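## Task

Move every one of the 10 scattered switch caps so that each sits wholly within the outer border of the blue tape square, resting on the table or low in a heap. Leave the kitchen timer upright and in its current spot, since disturbing it counts against the result. Nothing may stay in place only because a gripper holds or blocks it. At the end, open the grippers and pull the arms away.

## Robot and tools

Robot: two arms, left_arm and right_arm, each ending in a two-finger parallel gripper. The fingers extend along the gripper's own +z axis and close along its y axis. The reported hand point lies between the pads when shut; closed fingertips reach about 19 mm past it, open ones about 6 mm. Closing pushes the tips roughly 13 mm further out, so keep that clearance above the table.

Frame: one world frame for both arms. Origin on the table surface midway between the arms, +x runs out over the table, +z is up, and left_arm sits toward +y (arm names do not match image sides). The state line 'left_arm: ... | right_arm: ...' gives each hand's position in metres and orientation as a wxyz quaternion. Printed positions may be a little off, especially far out.

The 18-number row (used by both execute_actions and move): first 9 numbers for left_arm, then 9 for right_arm, always all 18, each in [-1, 1]. Per arm the order is dx, dy, dz, rx, ry, rz, position, force_limit, speed.
- dx, dy, dz, rx, ry, rz are an offset, not a pose, expressed in that gripper's own axes. They are counted from the gripper pose printed in the most recent result showing it; before any such result in the scene, and for the second or later call within one reply, they count from where the hand is when the action begins. Scale: 1.0 equals 0.6 m of travel or 180 degrees. rx, ry, rz form one rotation vector. Every row counts from that same base, never from the previous row, so all zeros means go back to the base pose, not stay still. To keep an arm still, send the offset back to where it should be in the reply's first call and zeros in later ones.
- position, force_limit, speed are absolute gripper settings. position: +1 fully open (85 mm), about -0.8 pads touching, -1 squeeze until blocked. force_limit: pad force cap, roughly 20 N at -1, 128 N at 0, 235 N at +1 on a 40 mm object (less on tiny or thin ones). speed: gap change rate, about 20 mm/s at -1, 85 at 0, 150 at +1; fast closes add up to about 5 to 12 N. A gripper keeps its state until position changes by at least 0.01; only then do new force_limit or speed values apply. To leave a gripper untouched, repeat its previous three numbers (0 is a real command). For a softer grip, open first and reclose.

Control limits: on every 1/30 s step the commanded pose is clipped to within 70 mm and 16 degrees of the measured one, then reached by damped inverse kinematics, position before orientation. After an action the arm only continues to the last clipped pose, so far targets need several calls; read the result and send the remainder.

Tools:
- execute_actions: {"actions": [...], "pictures": bool}. The list holds zero or one item. Empty list: just returns the state. {"rows": [[18 numbers], ...], "steps": n}: up to 15 rows and n at most 15 (default 15); one row per step, the last repeated if rows run out. {"steps": n} alone: a wait of up to 300 steps counted from the previous result, reply time included. A rejected call sends nothing.
- move: {"target": [18 numbers], "speed": m/s}. Target uses the row layout and offset base above. Each hand travels a straight line toward its target; both finish together, taking 0.5 to 10 s (cut off at 10 s). speed is 0.002 to 0.5, default 0.25; turning is capped at twice that in rad/s. Gripper numbers are sent at the start. Paths ignore obstacles and the other arm; hands can lag, drift or overshoot speed near full reach. Faster moves and targets set deeper past a contact hit and press harder. The 'move:' line reports the ending (done, off_target, moving, held, fault) and limits (paced = pose clipped; held = some steps blocked, after which the arm may jump fast), plus each hand's distance from its target.
- wait: {"seconds": 0 to 10}; sends nothing new.
- zoom_image: {"camera": one of cam_high, cam_low, cam_left_wrist, cam_right_wrist, "region": [x0, y0, x1, y1]} in pixels from the top-left of that camera's 896x504 image, no larger than 504 by 504.
- finished_scene: {"scene": current scene number}. Irreversible; reports whether the goal held and gives the next task. Replying with no tool call ends everything.

Result lines: object_status 0 moving, 1 blocked while opening, 2 blocked while closing (a real grip), 3 reached target or pads met (small items may still be held). After a force_limit -1 grip it can read 2 even if the item fell out. position_measured is in counts: 3 open, ~78 = 60 mm, ~130 = 40 mm, ~180 = 20 mm, ~230 pads together. HELD marks steps where the row was not fully sent; 'pose unreachable' names the arm whose command the clearance check altered. 'Hand target' shows where each arm is currently driven. Joint torques are listed in joint order and shift with contacts or loads. MOTOR HOT appears from 60 °C; at 75 °C the arm sags and an OVER-TEMPERATURE FAULT stops it. A TORQUE FAULT (joint load limits 51.3 N m for the first four joints, 32.3 N m for the wrist joints, held weight included) freezes that arm for 10 s and drops the rest of the call. Pictures come with results; camera calibration (K, distortion, T_world_to_cam) can be used to map pixels to table positions.

Avoid: knocking anything off the table (ends the scene), arms colliding or pressing each other, dropping, slamming or shoving things hard, and tipping or shifting the timer or sticky-note cube. Loose items may occasionally be nudged, and held ones tugged, by outside disturbances. Finish with both grippers open and raised away from the caps.

Each tool is called by a JSON object that holds its "op" and its "data", one argument or row to a line.

## Session

{"op": "execute_actions", "data": {
  "actions": []
}}

Scene clock: 0.00 s of 5100.00 s.
left_arm: end_effector_position=(+0.4112, +0.1112, +0.3681) position_measured=3 object_status=3 end_effector_quat_wxyz=(+0.348, +0.780, +0.502, +0.135) | right_arm: end_effector_position=(+0.4035, -0.3514, +0.1994) position_measured=3 object_status=3 end_effector_quat_wxyz=(-0.001, -0.095, +0.995, -0.001)
Joint positions: left_arm=[ 0.742 -0.006  0.046  1.944 -0.041  0.439  0.256] | right_arm=[-0.055  0.433 -0.002  1.657  0.002  1.054  1.512]
Joint velocities: left_arm=[ 0. -0.  0.  0. -0. -0.  0.] | right_arm=[ 0.    -0.    -0.    -0.    -0.001 -0.001  0.   ]
Joint torques (N m, as the joint torque sensors report them, + toward a larger angle): no reading
Motor temperatures (°C, as the motors report them): left_arm=[32 34 33 32 42 35 49] | right_arm=[33 33 27 30 36 39 41]
Hand target (left_arm): +0.411, +0.111, +0.368; +0.348, +0.780, +0.502, +0.135
Hand target (right_arm): +0.403, -0.351, +0.199; -0.001, -0.095, +0.995, -0.001

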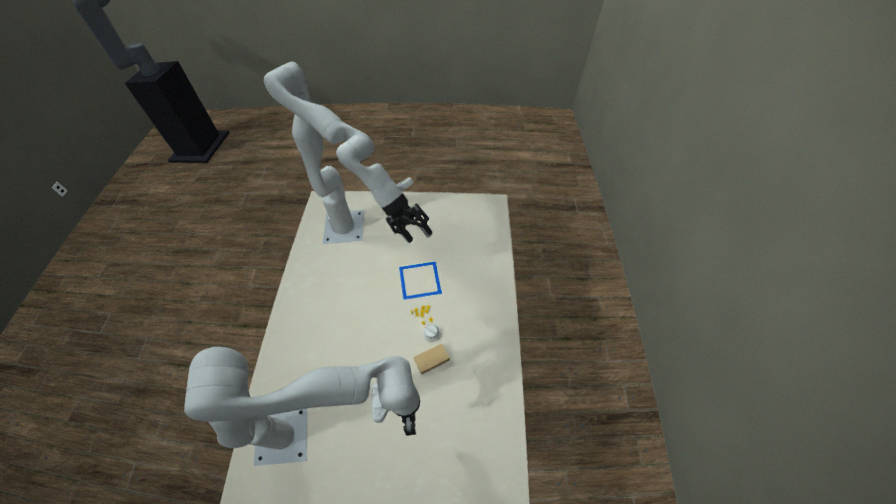

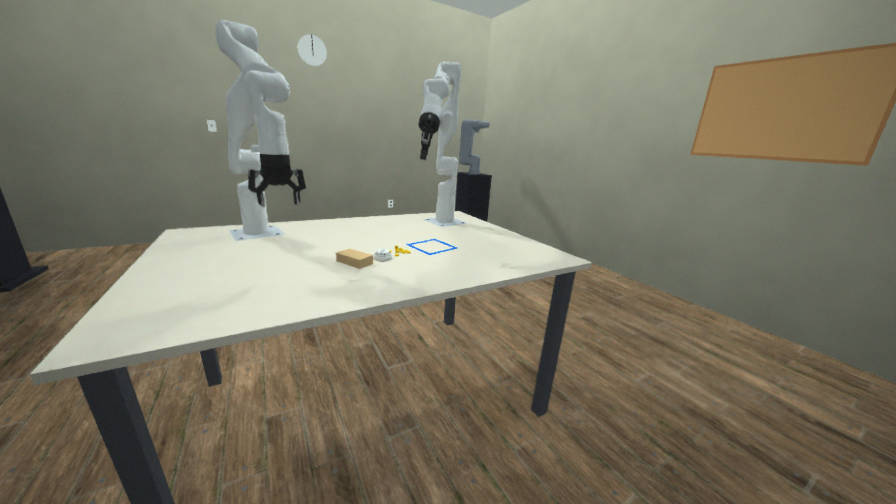

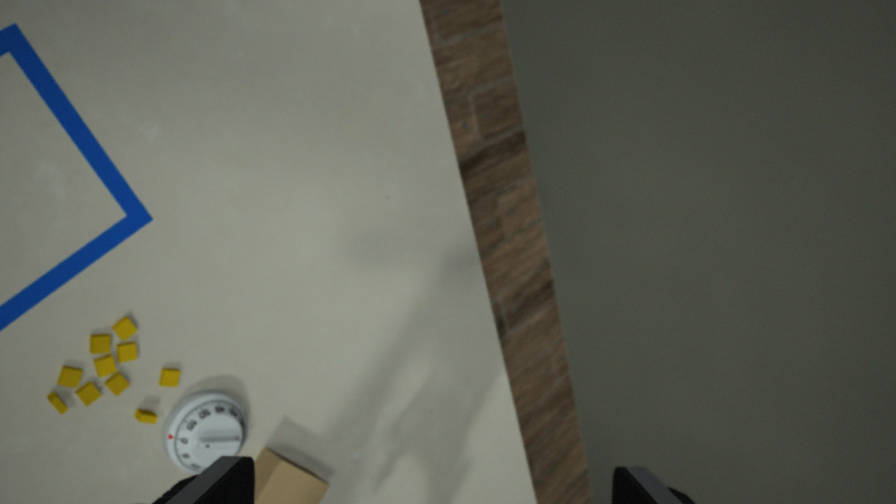

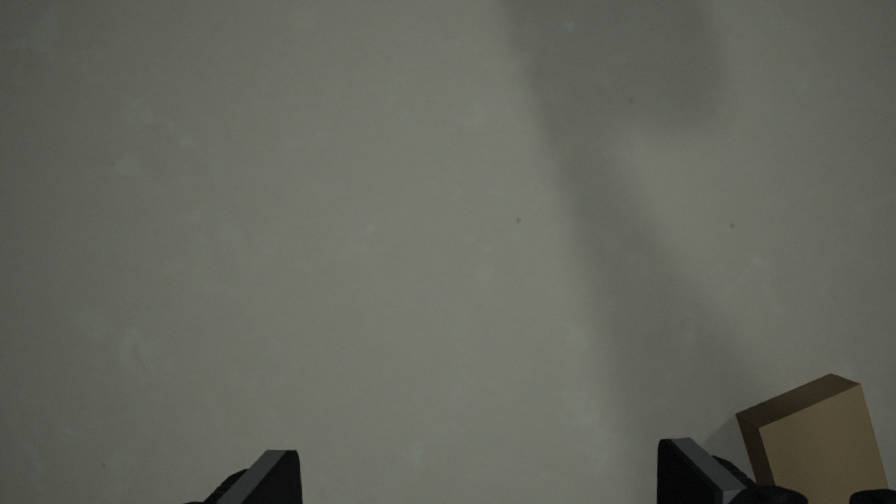

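{"op": "move", "data": {
  "target": [0,0,-0.2,0,0,0,1,0,0,-0.162,0.427,-0.133,0,0,0,1,0,0]
}}

Scene clock: 7.53 s of 5100.00 s.
left_arm: end_effector_position=(+0.3440, +0.1598, +0.4548) position_measured=3 object_status=3 end_effector_quat_wxyz=(+0.348, +0.781, +0.501, +0.135) | right_arm: end_effector_position=(+0.4506, -0.0820, +0.2799) position_measured=3 object_status=3 end_effector_quat_wxyz=(-0.001, -0.094, +0.996, -0.000)
Joint positions: left_arm=[ 0.753 -0.255  0.032  1.865 -0.012  0.767  0.229] | right_arm=[-0.467  0.757 -0.033  0.811  0.023  1.575  1.078]
Joint velocities: left_arm=[-0.001 -0.001 -0.     0.    -0.    -0.001  0.   ] | right_arm=[-0.003  0.017 -0.001 -0.006  0.     0.004 -0.001]
Joint torques (N m, as the joint torque sensors report them, + toward a larger angle): left_arm=[ -0.09  -6.05   0.45 -10.44  -0.11  -2.19   0.33] | right_arm=[  0.58 -23.82   0.13  -9.07  -0.24  -0.17  -0.09]
Motor temperatures (°C, as the motors report them): left_arm=[32 34 33 32 42 35 49] | right_arm=[33 33 27 30 36 39 41]
Hand target (left_arm): +0.344, +0.160, +0.455; +0.348, +0.781, +0.501, +0.135
Hand target (right_arm): +0.451, -0.082, +0.279; -0.001, -0.094, +0.996, -0.001
Off the commanded pose (left_arm): 0.000 m, 0 deg.
Off the commanded pose (right_arm): 0.002 m, 0 deg.
After step 90, 2.87 s passed at rest.
move: done
camera_calibration (this result's frames):
cam_left_wrist: T_world_to_cam=[[0.69448, -0.210245, 0.688109, -0.522873], [-0.423667, -0.892475, 0.154903, 0.278803], [0.581552, -0.399106, -0.70888, 0.330708], [0, 0, 0, 1]] pos_world=[0.288921, 0.27088, 0.551038]
cam_right_wrist: T_world_to_cam=[[-0.154777, 0.987443, -0.0316268, 0.168567], [0.987811, 0.155212, 0.0117775, -0.383826], [0.0165385, -0.0294184, -0.99943, 0.41404], [0, 0, 0, 1]] pos_world=[0.39839, -0.0946956, 0.423656]

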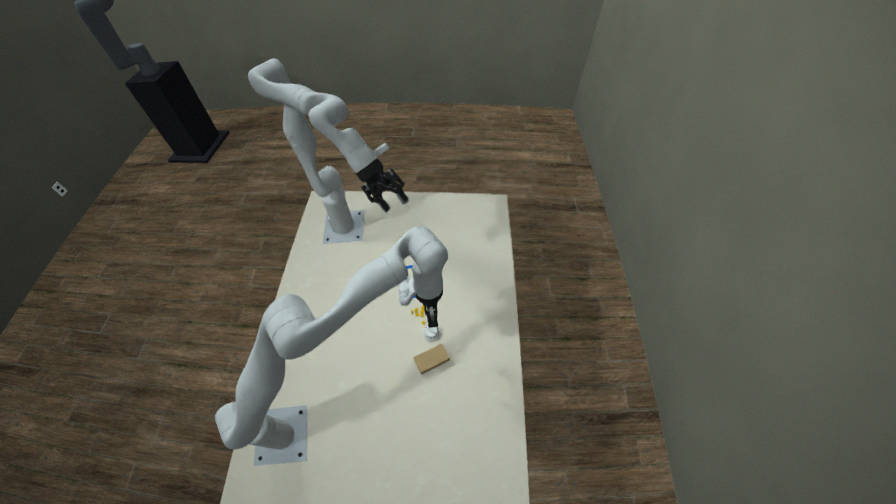

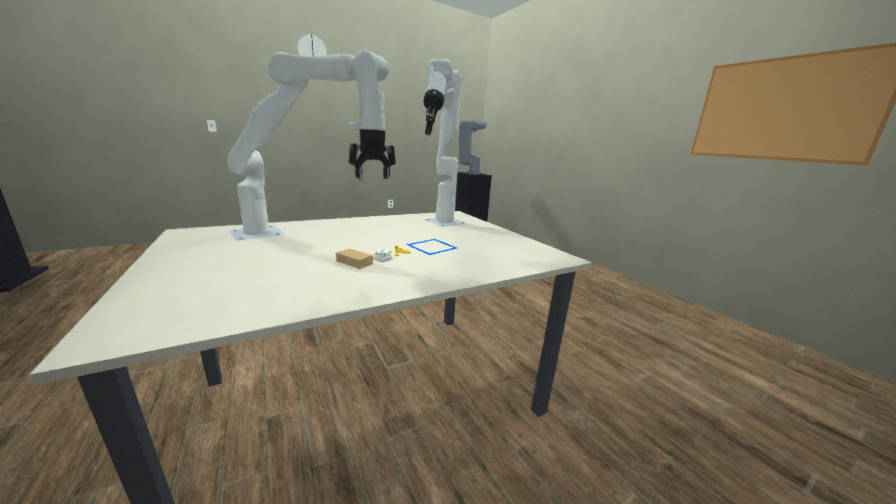

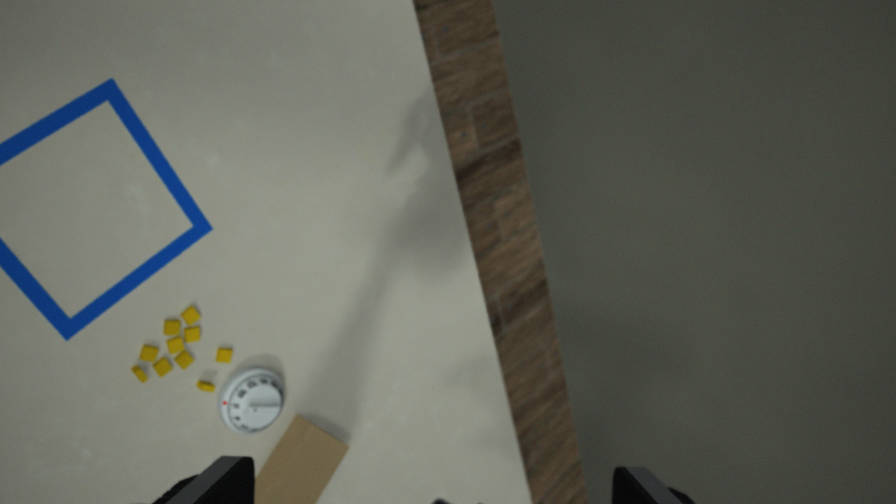

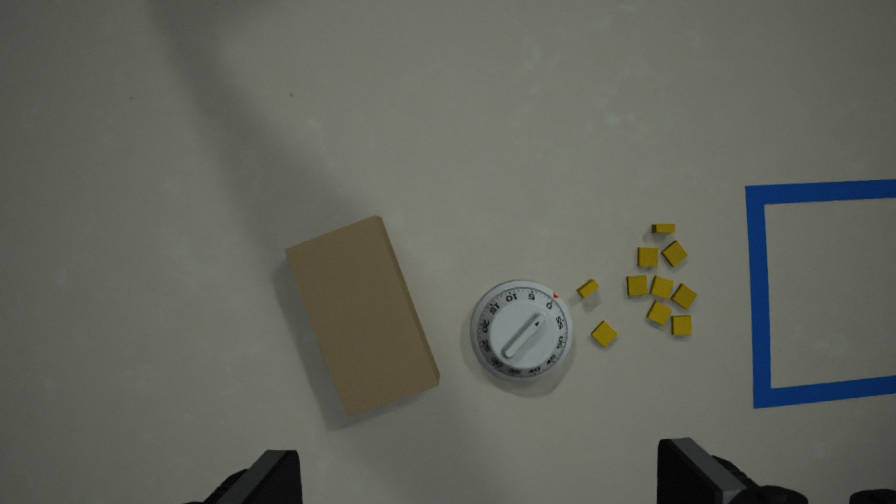

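{"op": "move", "data": {
  "target": [-0.003,-0.098,0.30,0.238,0.048,0,1,0,0,0.021,-0.11,0.3,0,0,-0.1,1,0,0]
}}

Scene clock: 19.60 s of 5100.00 s.
left_arm: end_effector_position=(+0.4032, +0.0999, +0.2850) position_measured=3 object_status=3 end_effector_quat_wxyz=(+0.002, +0.842, +0.540, -0.001) | right_arm: end_effector_position=(+0.4505, -0.1488, +0.0999) position_measured=3 object_status=3 end_effector_quat_wxyz=(-0.001, -0.249, +0.968, -0.000)
Joint positions: left_arm=[ 0.762  0.492  0.07   1.272 -0.031  1.377  0.265] | right_arm=[-0.328  0.798 -0.109  1.335  0.092  1.015  1.432]
Joint velocities: left_arm=[-0.001  0.006  0.    -0.001 -0.     0.     0.001] | right_arm=[ 0.001 -0.     0.    -0.    -0.001 -0.001  0.   ]
Joint torques (N m, as the joint torque sensors report them, + toward a larger angle): left_arm=[ -0.15 -18.7    0.93  -8.21  -0.3    0.07   0.3 ] | right_arm=[  0.24 -22.86  -0.44  -7.72  -0.23  -0.45  -0.12]
Motor temperatures (°C, as the motors report them): left_arm=[32 34 33 32 42 35 49] | right_arm=[33 33 27 30 36 39 41]
Hand target (left_arm): +0.403, +0.100, +0.285; +0.001, +0.842, +0.540, -0.001
Hand target (right_arm): +0.451, -0.149, +0.100; -0.001, -0.249, +0.968, -0.000
Off the commanded pose (left_arm): 0.000 m, 0 deg.
Off the commanded pose (right_arm): 0.001 m, 0 deg.
After step 90, 7.03 s passed at rest.
move: done
camera_calibration (this result's frames):
cam_left_wrist: T_world_to_cam=[[0.924944, -0.379352, 0.0239074, -0.346502], [-0.379179, -0.925251, -0.0115654, 0.309496], [0.0265077, 0.00163219, -0.999647, 0.418603], [0, 0, 0, 1]] pos_world=[0.426753, 0.154232, 0.430319]
cam_right_wrist: T_world_to_cam=[[-0.453428, 0.890761, -0.0307974, 0.348894], [0.890962, 0.45393, 0.0115848, -0.283168], [0.0242992, -0.0221864, -0.999459, 0.229766], [0, 0, 0, 1]] pos_world=[0.404907, -0.177145, 0.243667]

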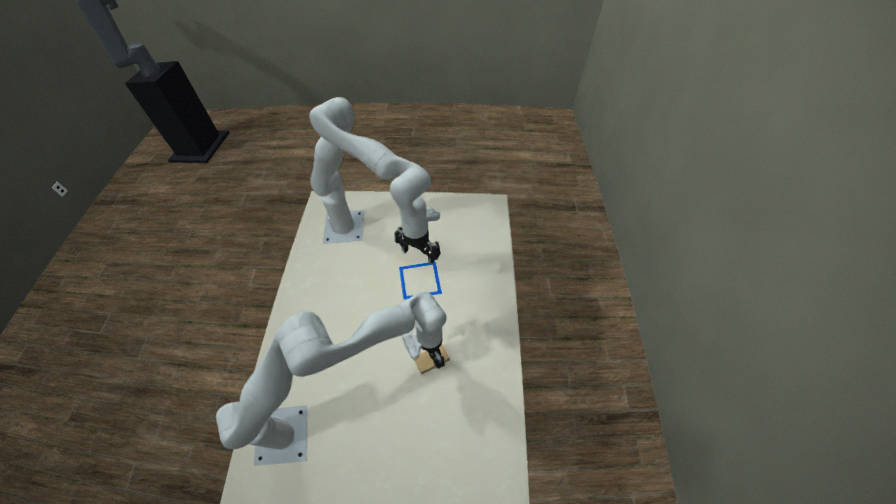

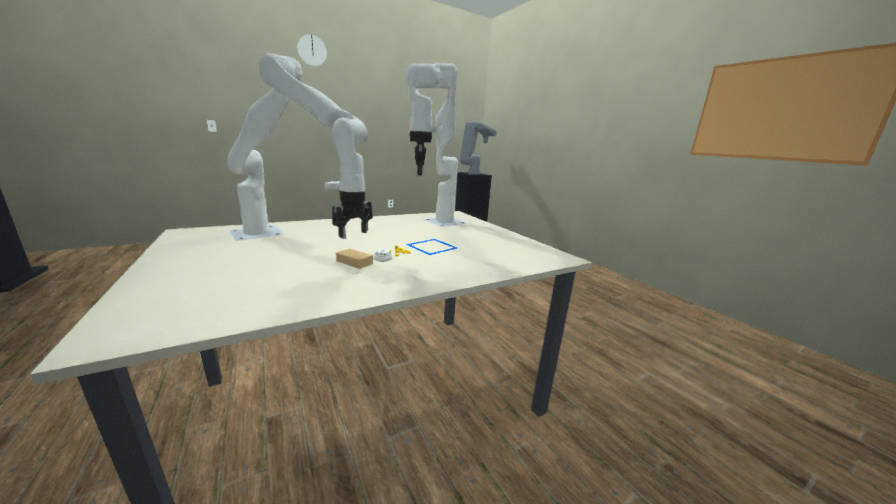

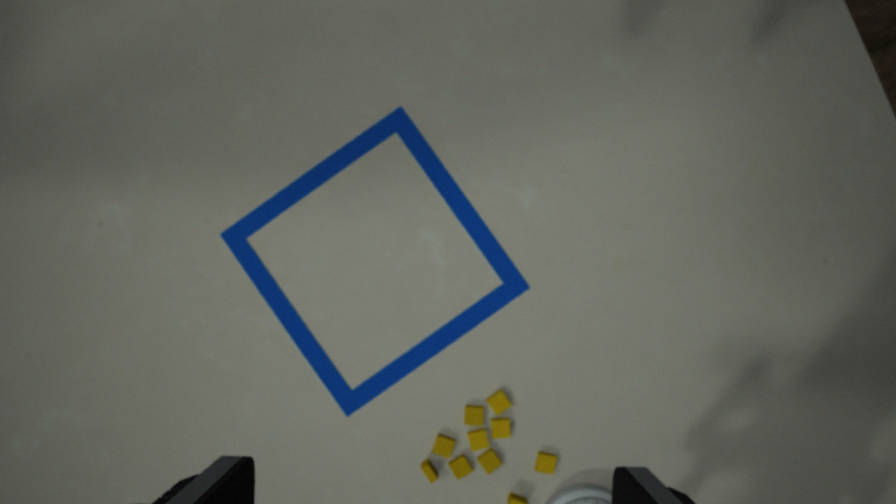

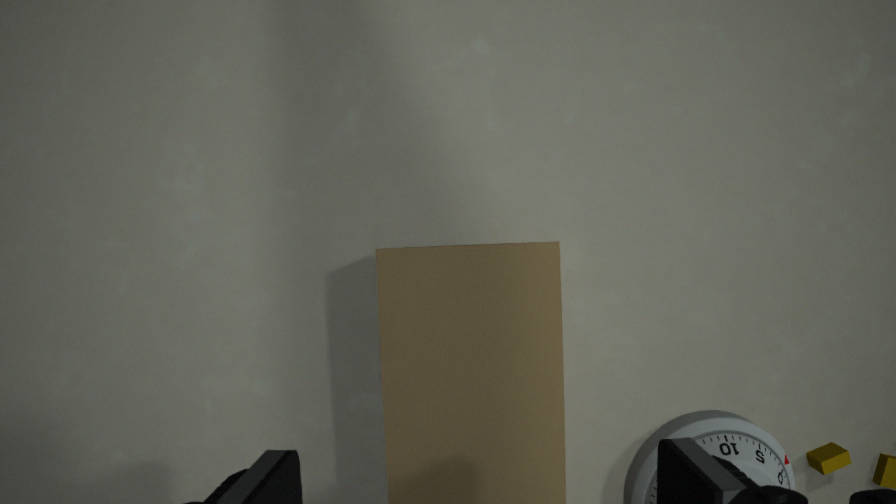

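{"op": "move", "data": {
  "target": [0,0,0.1,0,0,-0.195,1,0,0,0,-0.003,0.12,0,0,0,0.7,-0.6,0],
  "speed": 0.1
}}

{"op": "move", "data": {
  "target": [0,0,0,0,0,0,1,0,0,0,0,0,0,0,0,-1,-0.6,0]
}}

{"op": "move", "data": {
  "target": [0,0,0,0,0,0,1,0,0,0.1,-0.2,-0.02,0,0,0.09,-1,-0.6,0]
}}

{"op": "move", "data": {
  "target": [-0.265,0.028,0.18,0,0,0,1,0,0,0,0,0,0,0,0,-1,-0.6,0]
}}

Scene clock: 29.40 s of 5100.00 s.
left_arm: end_effector_position=(+0.4034, +0.0999, +0.2250) position_measured=3 object_status=3 end_effector_quat_wxyz=(+0.001, +0.639, +0.769, -0.001) | right_arm: end_effector_position=(+0.4513, -0.1502, +0.0280) position_measured=41 object_status=3 end_effector_quat_wxyz=(-0.001, -0.249, +0.968, -0.000)
Joint positions: left_arm=[ 0.847  0.533 -0.072  1.399  0.042  1.209  0.819] | right_arm=[-0.328  0.902 -0.102  1.386  0.105  0.86   1.424]
Joint velocities: left_arm=[ 0.001  0.     0.002 -0.    -0.     0.001  0.001] | right_arm=[-0.     0.001 -0.     0.    -0.001  0.001 -0.001]
Joint torques (N m, as the joint torque sensors report them, + toward a larger angle): left_arm=[  0.43 -18.9    0.46  -8.7   -0.4    0.14   0.36] | right_arm=[  0.18 -23.33  -0.56  -6.82  -0.31  -0.36  -0.15]
Motor temperatures (°C, as the motors report them): left_arm=[32 35 33 32 42 35 49] | right_arm=[33 34 27 30 36 39 41]
Hand target (left_arm): +0.403, +0.100, +0.225; +0.001, +0.640, +0.769, -0.001
Hand target (right_arm): +0.451, -0.150, +0.028; -0.001, -0.249, +0.968, -0.000
Off the commanded pose (left_arm): 0.000 m, 0 deg.
Off the commanded pose (right_arm): 0.000 m, 0 deg.
After step 90, 3.47 s passed at rest.
move: done
camera_calibration (this result's frames):
cam_left_wrist: T_world_to_cam=[[0.974814, 0.221913, 0.0221645, -0.425012], [0.2222, -0.974934, -0.0114212, 0.071237], [0.0190744, 0.0160585, -0.999689, 0.360208], [0, 0, 0, 1]] pos_world=[0.391608, 0.157983, 0.370329]
cam_right_wrist: T_world_to_cam=[[-0.453539, 0.890716, -0.0304649, 0.348358], [0.890907, 0.454035, 0.0116635, -0.282371], [0.0242211, -0.0218516, -0.999468, 0.15791], [0, 0, 0, 1]] pos_world=[0.405735, -0.178631, 0.171732]

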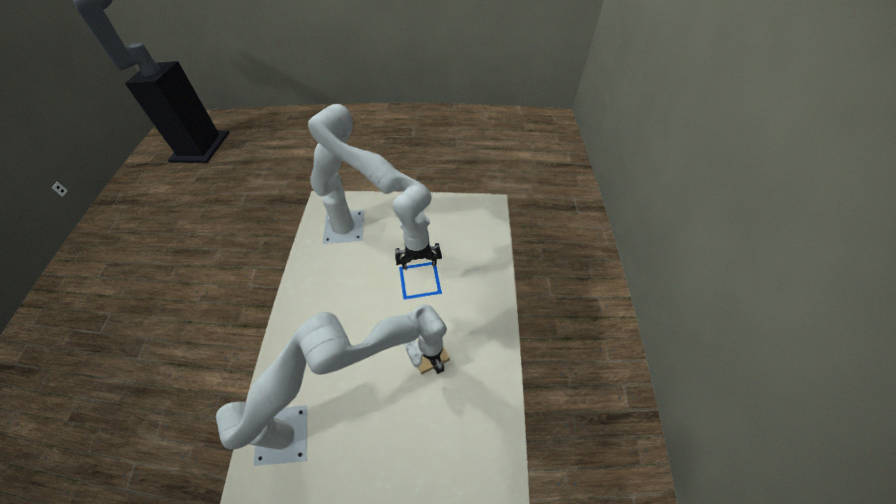

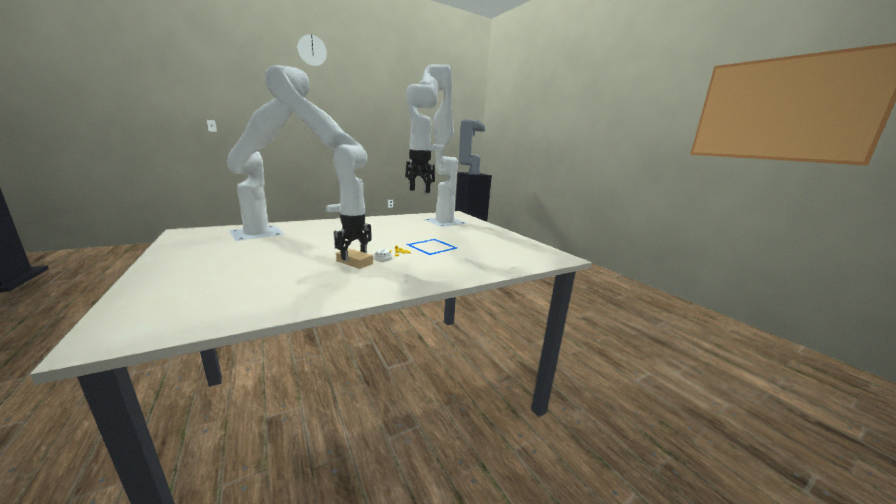

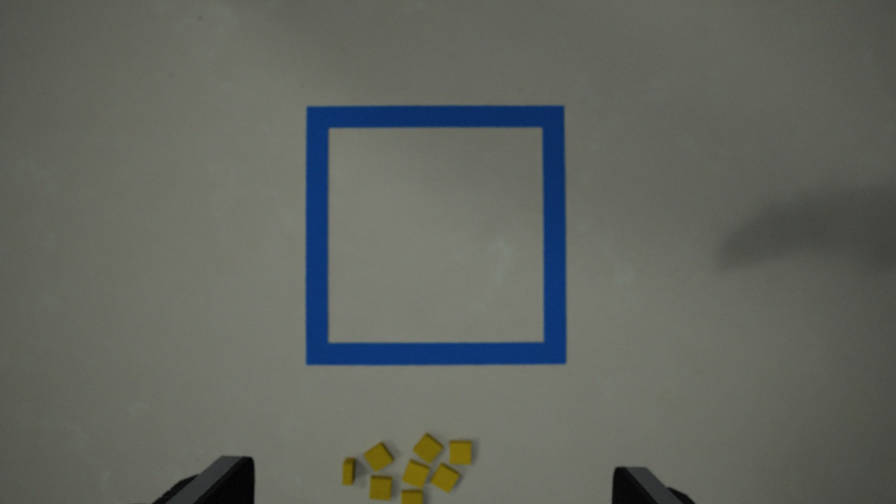

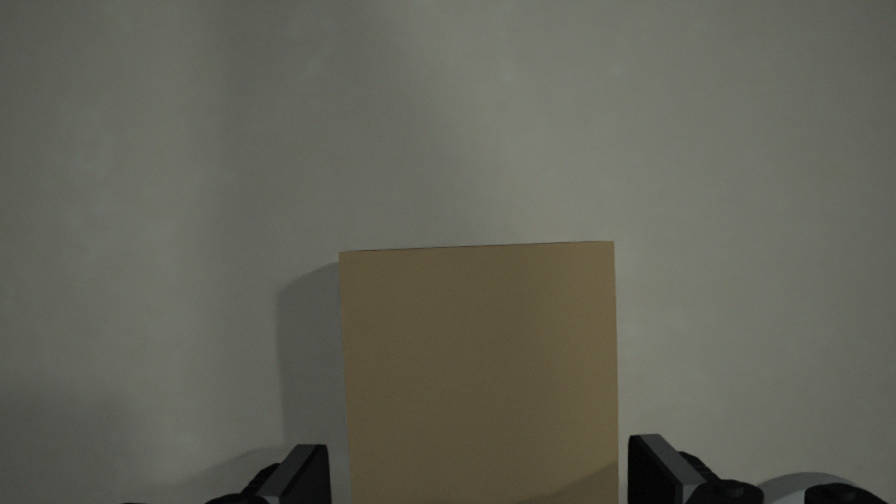

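Scene clock: 29.90 s of 5100.00 s.
left_arm: end_effector_position=(+0.4034, +0.0999, +0.2250) position_measured=3 object_status=3 end_effector_quat_wxyz=(+0.001, +0.639, +0.769, -0.001) | right_arm: end_effector_position=(+0.4514, -0.1500, +0.0290) position_measured=89 object_status=2 end_effector_quat_wxyz=(-0.000, -0.249, +0.968, +0.000)
Joint positions: left_arm=[ 0.847  0.533 -0.072  1.399  0.042  1.209  0.819] | right_arm=[-0.328  0.901 -0.102  1.386  0.105  0.861  1.424]
Joint velocities: left_arm=[-0.    -0.    -0.     0.     0.     0.    -0.002] | right_arm=[-0.     0.    -0.    -0.001 -0.    -0.    -0.   ]
Joint torques (N m, as the joint torque sensors report them, + toward a larger angle): left_arm=[ -0.05 -19.14  -0.32  -8.55  -0.09   0.27   0.08] | right_arm=[  0.35 -22.12  -0.44  -6.79  -0.15  -0.78  -0.14]
Motor temperatures (°C, as the motors report them): left_arm=[32 35 33 32 42 35 49] | right_arm=[33 34 27 30 36 39 41]
Hand target (left_arm): +0.403, +0.100, +0.225; +0.001, +0.639, +0.769, -0.001
Hand target (right_arm): +0.451, -0.150, +0.028; -0.001, -0.249, +0.968, -0.000
Off the commanded pose (left_arm): 0.000 m, 0 deg.
Off the commanded pose (right_arm): 0.001 m, 0 deg.
move: done
camera_calibration (this result's frames):
cam_left_wrist: T_world_to_cam=[[0.974814, 0.221914, 0.0221656, -0.425013], [0.222201, -0.974934, -0.0114199, 0.0712357], [0.0190758, 0.0160575, -0.999689, 0.360207], [0, 0, 0, 1]] pos_world=[0.391609, 0.157982, 0.370329]
cam_right_wrist: T_world_to_cam=[[-0.453574, 0.890703, -0.0303164, 0.34827], [0.890869, 0.454087, 0.0125754, -0.282582], [0.0249673, -0.021304, -0.999461, 0.158597], [0, 0, 0, 1]] pos_world=[0.40575, -0.17851, 0.172624]

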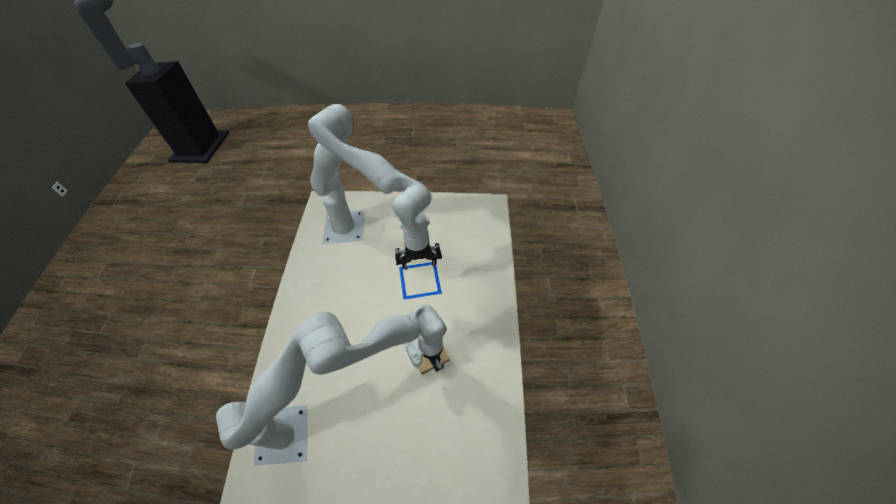

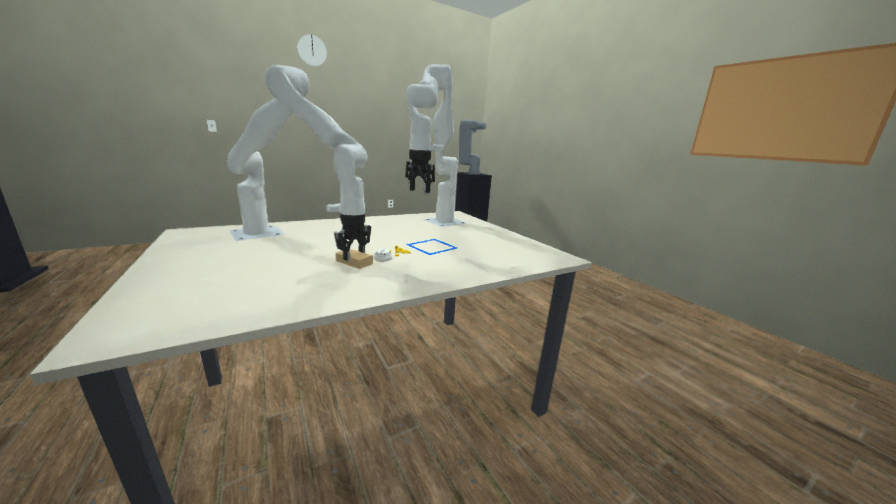

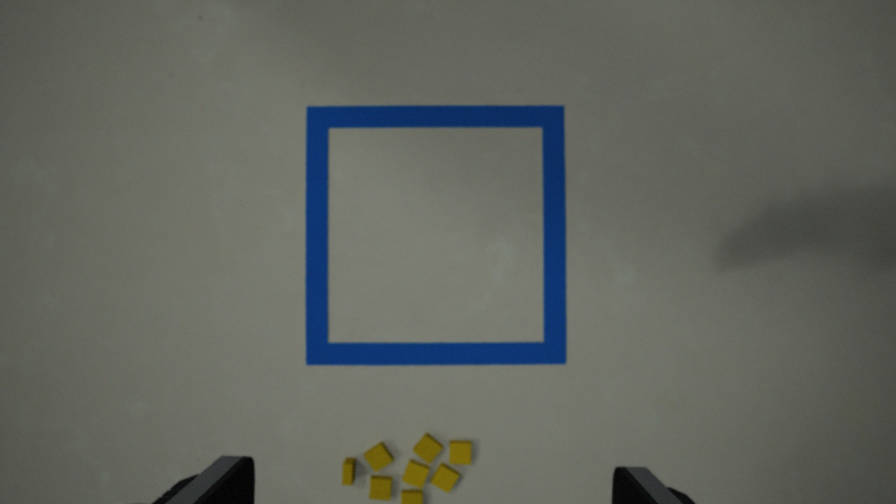

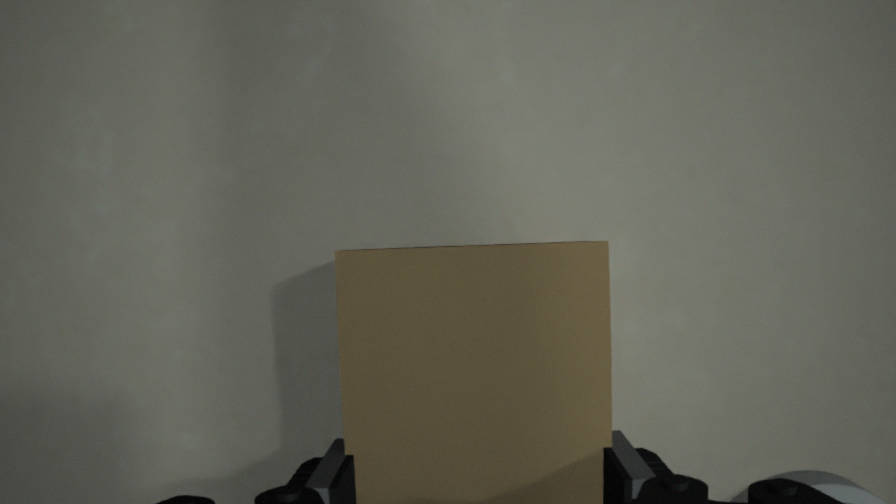

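Scene clock: 30.83 s of 5100.00 s.
left_arm: end_effector_position=(+0.4034, +0.0999, +0.2250) position_measured=3 object_status=3 end_effector_quat_wxyz=(+0.001, +0.639, +0.769, -0.001) | right_arm: end_effector_position=(+0.4567, -0.2835, +0.0405) position_measured=89 object_status=2 end_effector_quat_wxyz=(-0.001, -0.111, +0.994, +0.000)
Joint positions: left_arm=[ 0.847  0.533 -0.072  1.399  0.042  1.209  0.819] | right_arm=[-0.13   0.795 -0.046  1.584  0.046  0.764  1.407]
Joint velocities: left_arm=[ 0.002  0.    -0.    -0.     0.     0.     0.001] | right_arm=[ 0.006 -0.005  0.003  0.002 -0.002 -0.     0.002]
Joint torques (N m, as the joint torque sensors report them, + toward a larger angle): left_arm=[  0.05 -18.78   0.21  -8.16   0.12   0.23   0.3 ] | right_arm=[  0.93 -21.57  -0.08  -6.34  -0.3   -0.44  -0.15]
Motor temperatures (°C, as the motors report them): left_arm=[32 35 33 32 42 35 49] | right_arm=[33 34 27 30 36 39 41]
Hand target (left_arm): +0.403, +0.100, +0.225; +0.001, +0.639, +0.769, -0.001
Hand target (right_arm): +0.457, -0.284, +0.041; -0.000, -0.111, +0.994, +0.000
Off the commanded pose (left_arm): 0.000 m, 0 deg.
Off the commanded pose (right_arm): 0.001 m, 0 deg.
move: done
camera_calibration (this result's frames):
cam_left_wrist: T_world_to_cam=[[0.974814, 0.221914, 0.0221666, -0.425014], [0.222201, -0.974934, -0.0114185, 0.0712344], [0.019077, 0.0160564, -0.999689, 0.360206], [0, 0, 0, 1]] pos_world=[0.39161, 0.157982, 0.370328]
cam_right_wrist: T_world_to_cam=[[-0.188241, 0.981659, -0.0301671, 0.37452], [0.981972, 0.188661, 0.0117212, -0.343616], [0.0171976, -0.0274169, -0.999476, 0.168987], [0, 0, 0, 1]] pos_world=[0.405016, -0.298191, 0.184225]

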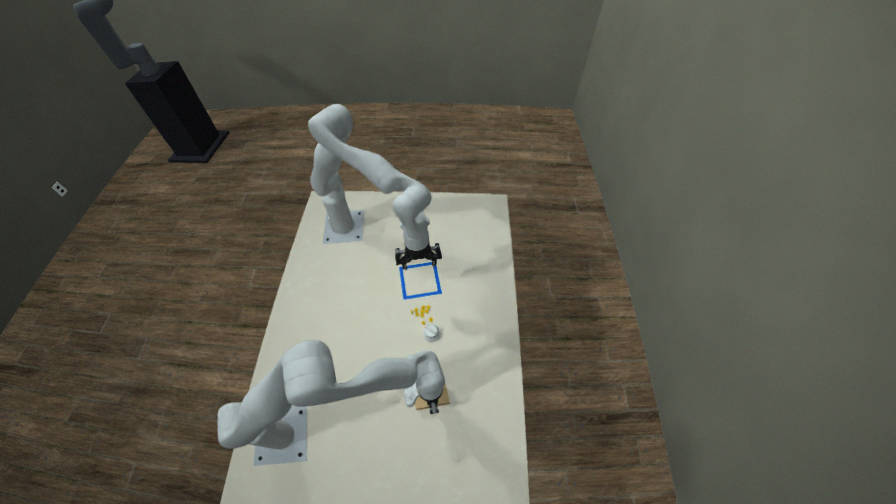

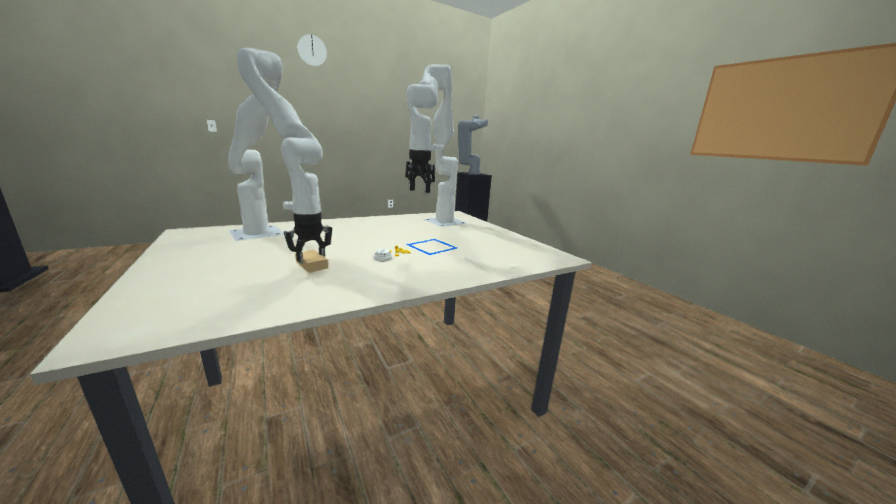

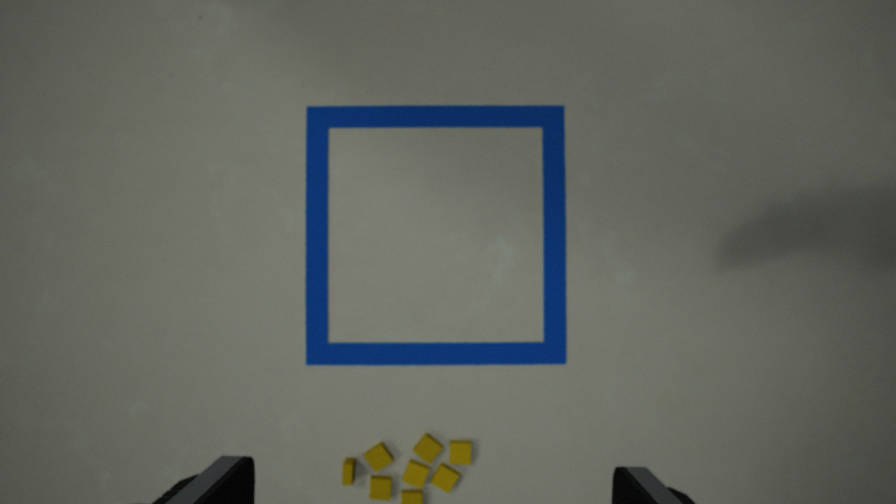

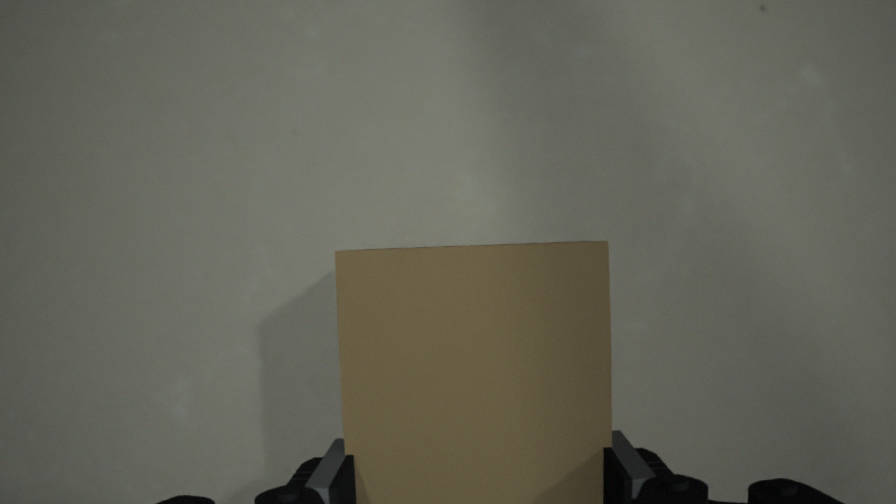

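Scene clock: 32.13 s of 5100.00 s.
left_arm: end_effector_position=(+0.4492, -0.0535, +0.1178) position_measured=3 object_status=3 end_effector_quat_wxyz=(+0.002, +0.640, +0.769, -0.001) | right_arm: end_effector_position=(+0.4567, -0.2835, +0.0405) position_measured=89 object_status=2 end_effector_quat_wxyz=(-0.001, -0.111, +0.994, +0.000)
Joint positions: left_arm=[ 0.963  0.973 -0.045  0.895  0.041  1.27   0.975] | right_arm=[-0.13   0.795 -0.046  1.584  0.046  0.764  1.407]
Joint velocities: left_arm=[ 0.001  0.011  0.    -0.004 -0.     0.001 -0.   ] | right_arm=[-0.    -0.     0.     0.    -0.001 -0.    -0.001]
Joint torques (N m, as the joint torque sensors report them, + toward a larger angle): left_arm=[ -0.15 -25.46   0.59  -8.51  -0.36   0.04   0.11] | right_arm=[  0.22 -21.75  -0.21  -6.43  -0.17  -0.44  -0.12]
Motor temperatures (°C, as the motors report them): left_arm=[32 35 33 32 42 35 49] | right_arm=[33 34 27 30 36 39 41]
Hand target (left_arm): +0.449, -0.053, +0.117; +0.001, +0.640, +0.769, -0.001
Hand target (right_arm): +0.457, -0.283, +0.041; -0.001, -0.111, +0.994, +0.000
Off the commanded pose (left_arm): 0.000 m, 0 deg.
Off the commanded pose (right_arm): 0.000 m, 0 deg.
move: done
camera_calibration (this result's frames):
cam_left_wrist: T_world_to_cam=[[0.974858, 0.221662, 0.0227483, -0.43335], [0.221947, -0.974998, -0.0108526, -0.0896713], [0.0197739, 0.0156287, -0.999682, 0.25434], [0, 0, 0, 1]] pos_world=[0.437327, 0.00465279, 0.263144]
cam_right_wrist: T_world_to_cam=[[-0.188241, 0.981659, -0.0301664, 0.37452], [0.981972, 0.188661, 0.0117256, -0.343619], [0.0172018, -0.0274153, -0.999476, 0.168986], [0, 0, 0, 1]] pos_world=[0.405017, -0.29819, 0.184225]

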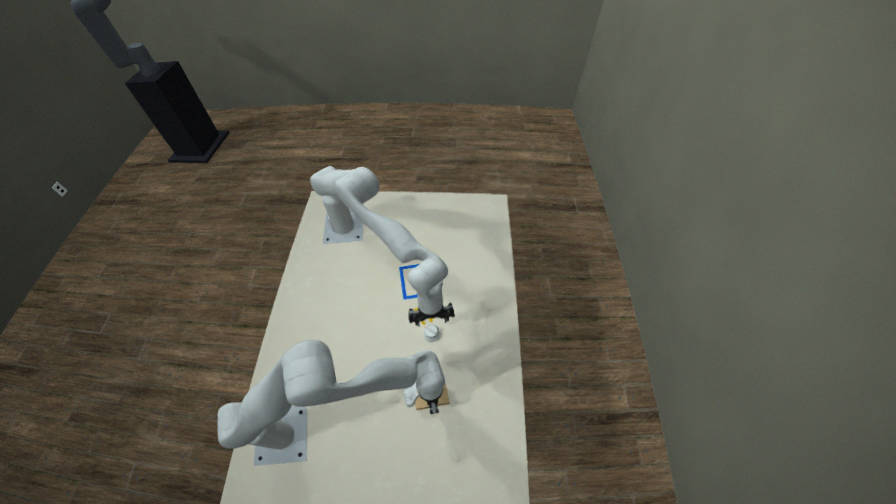

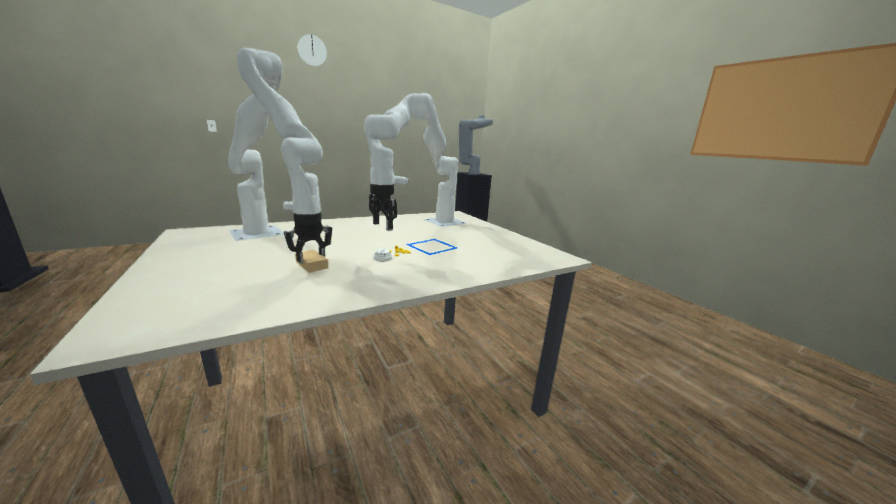

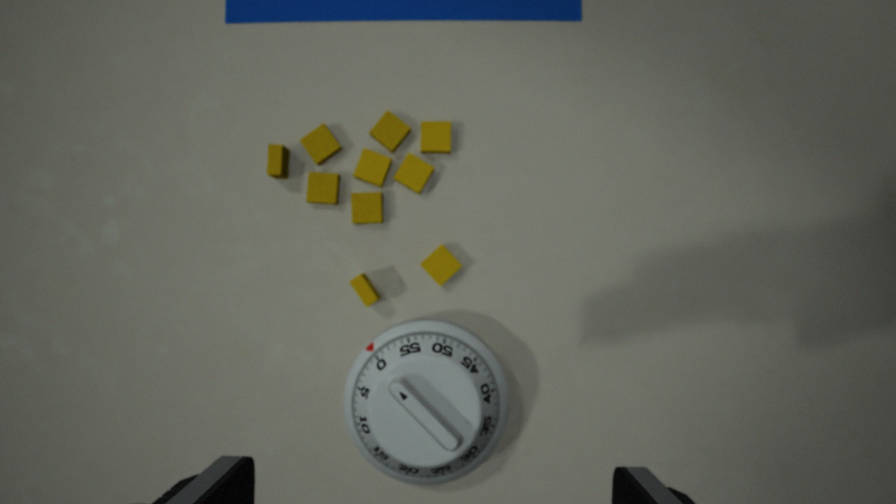

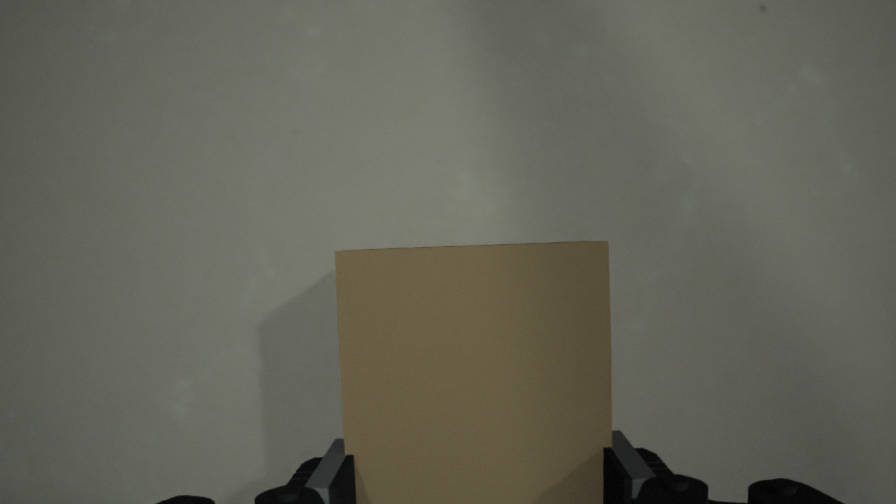

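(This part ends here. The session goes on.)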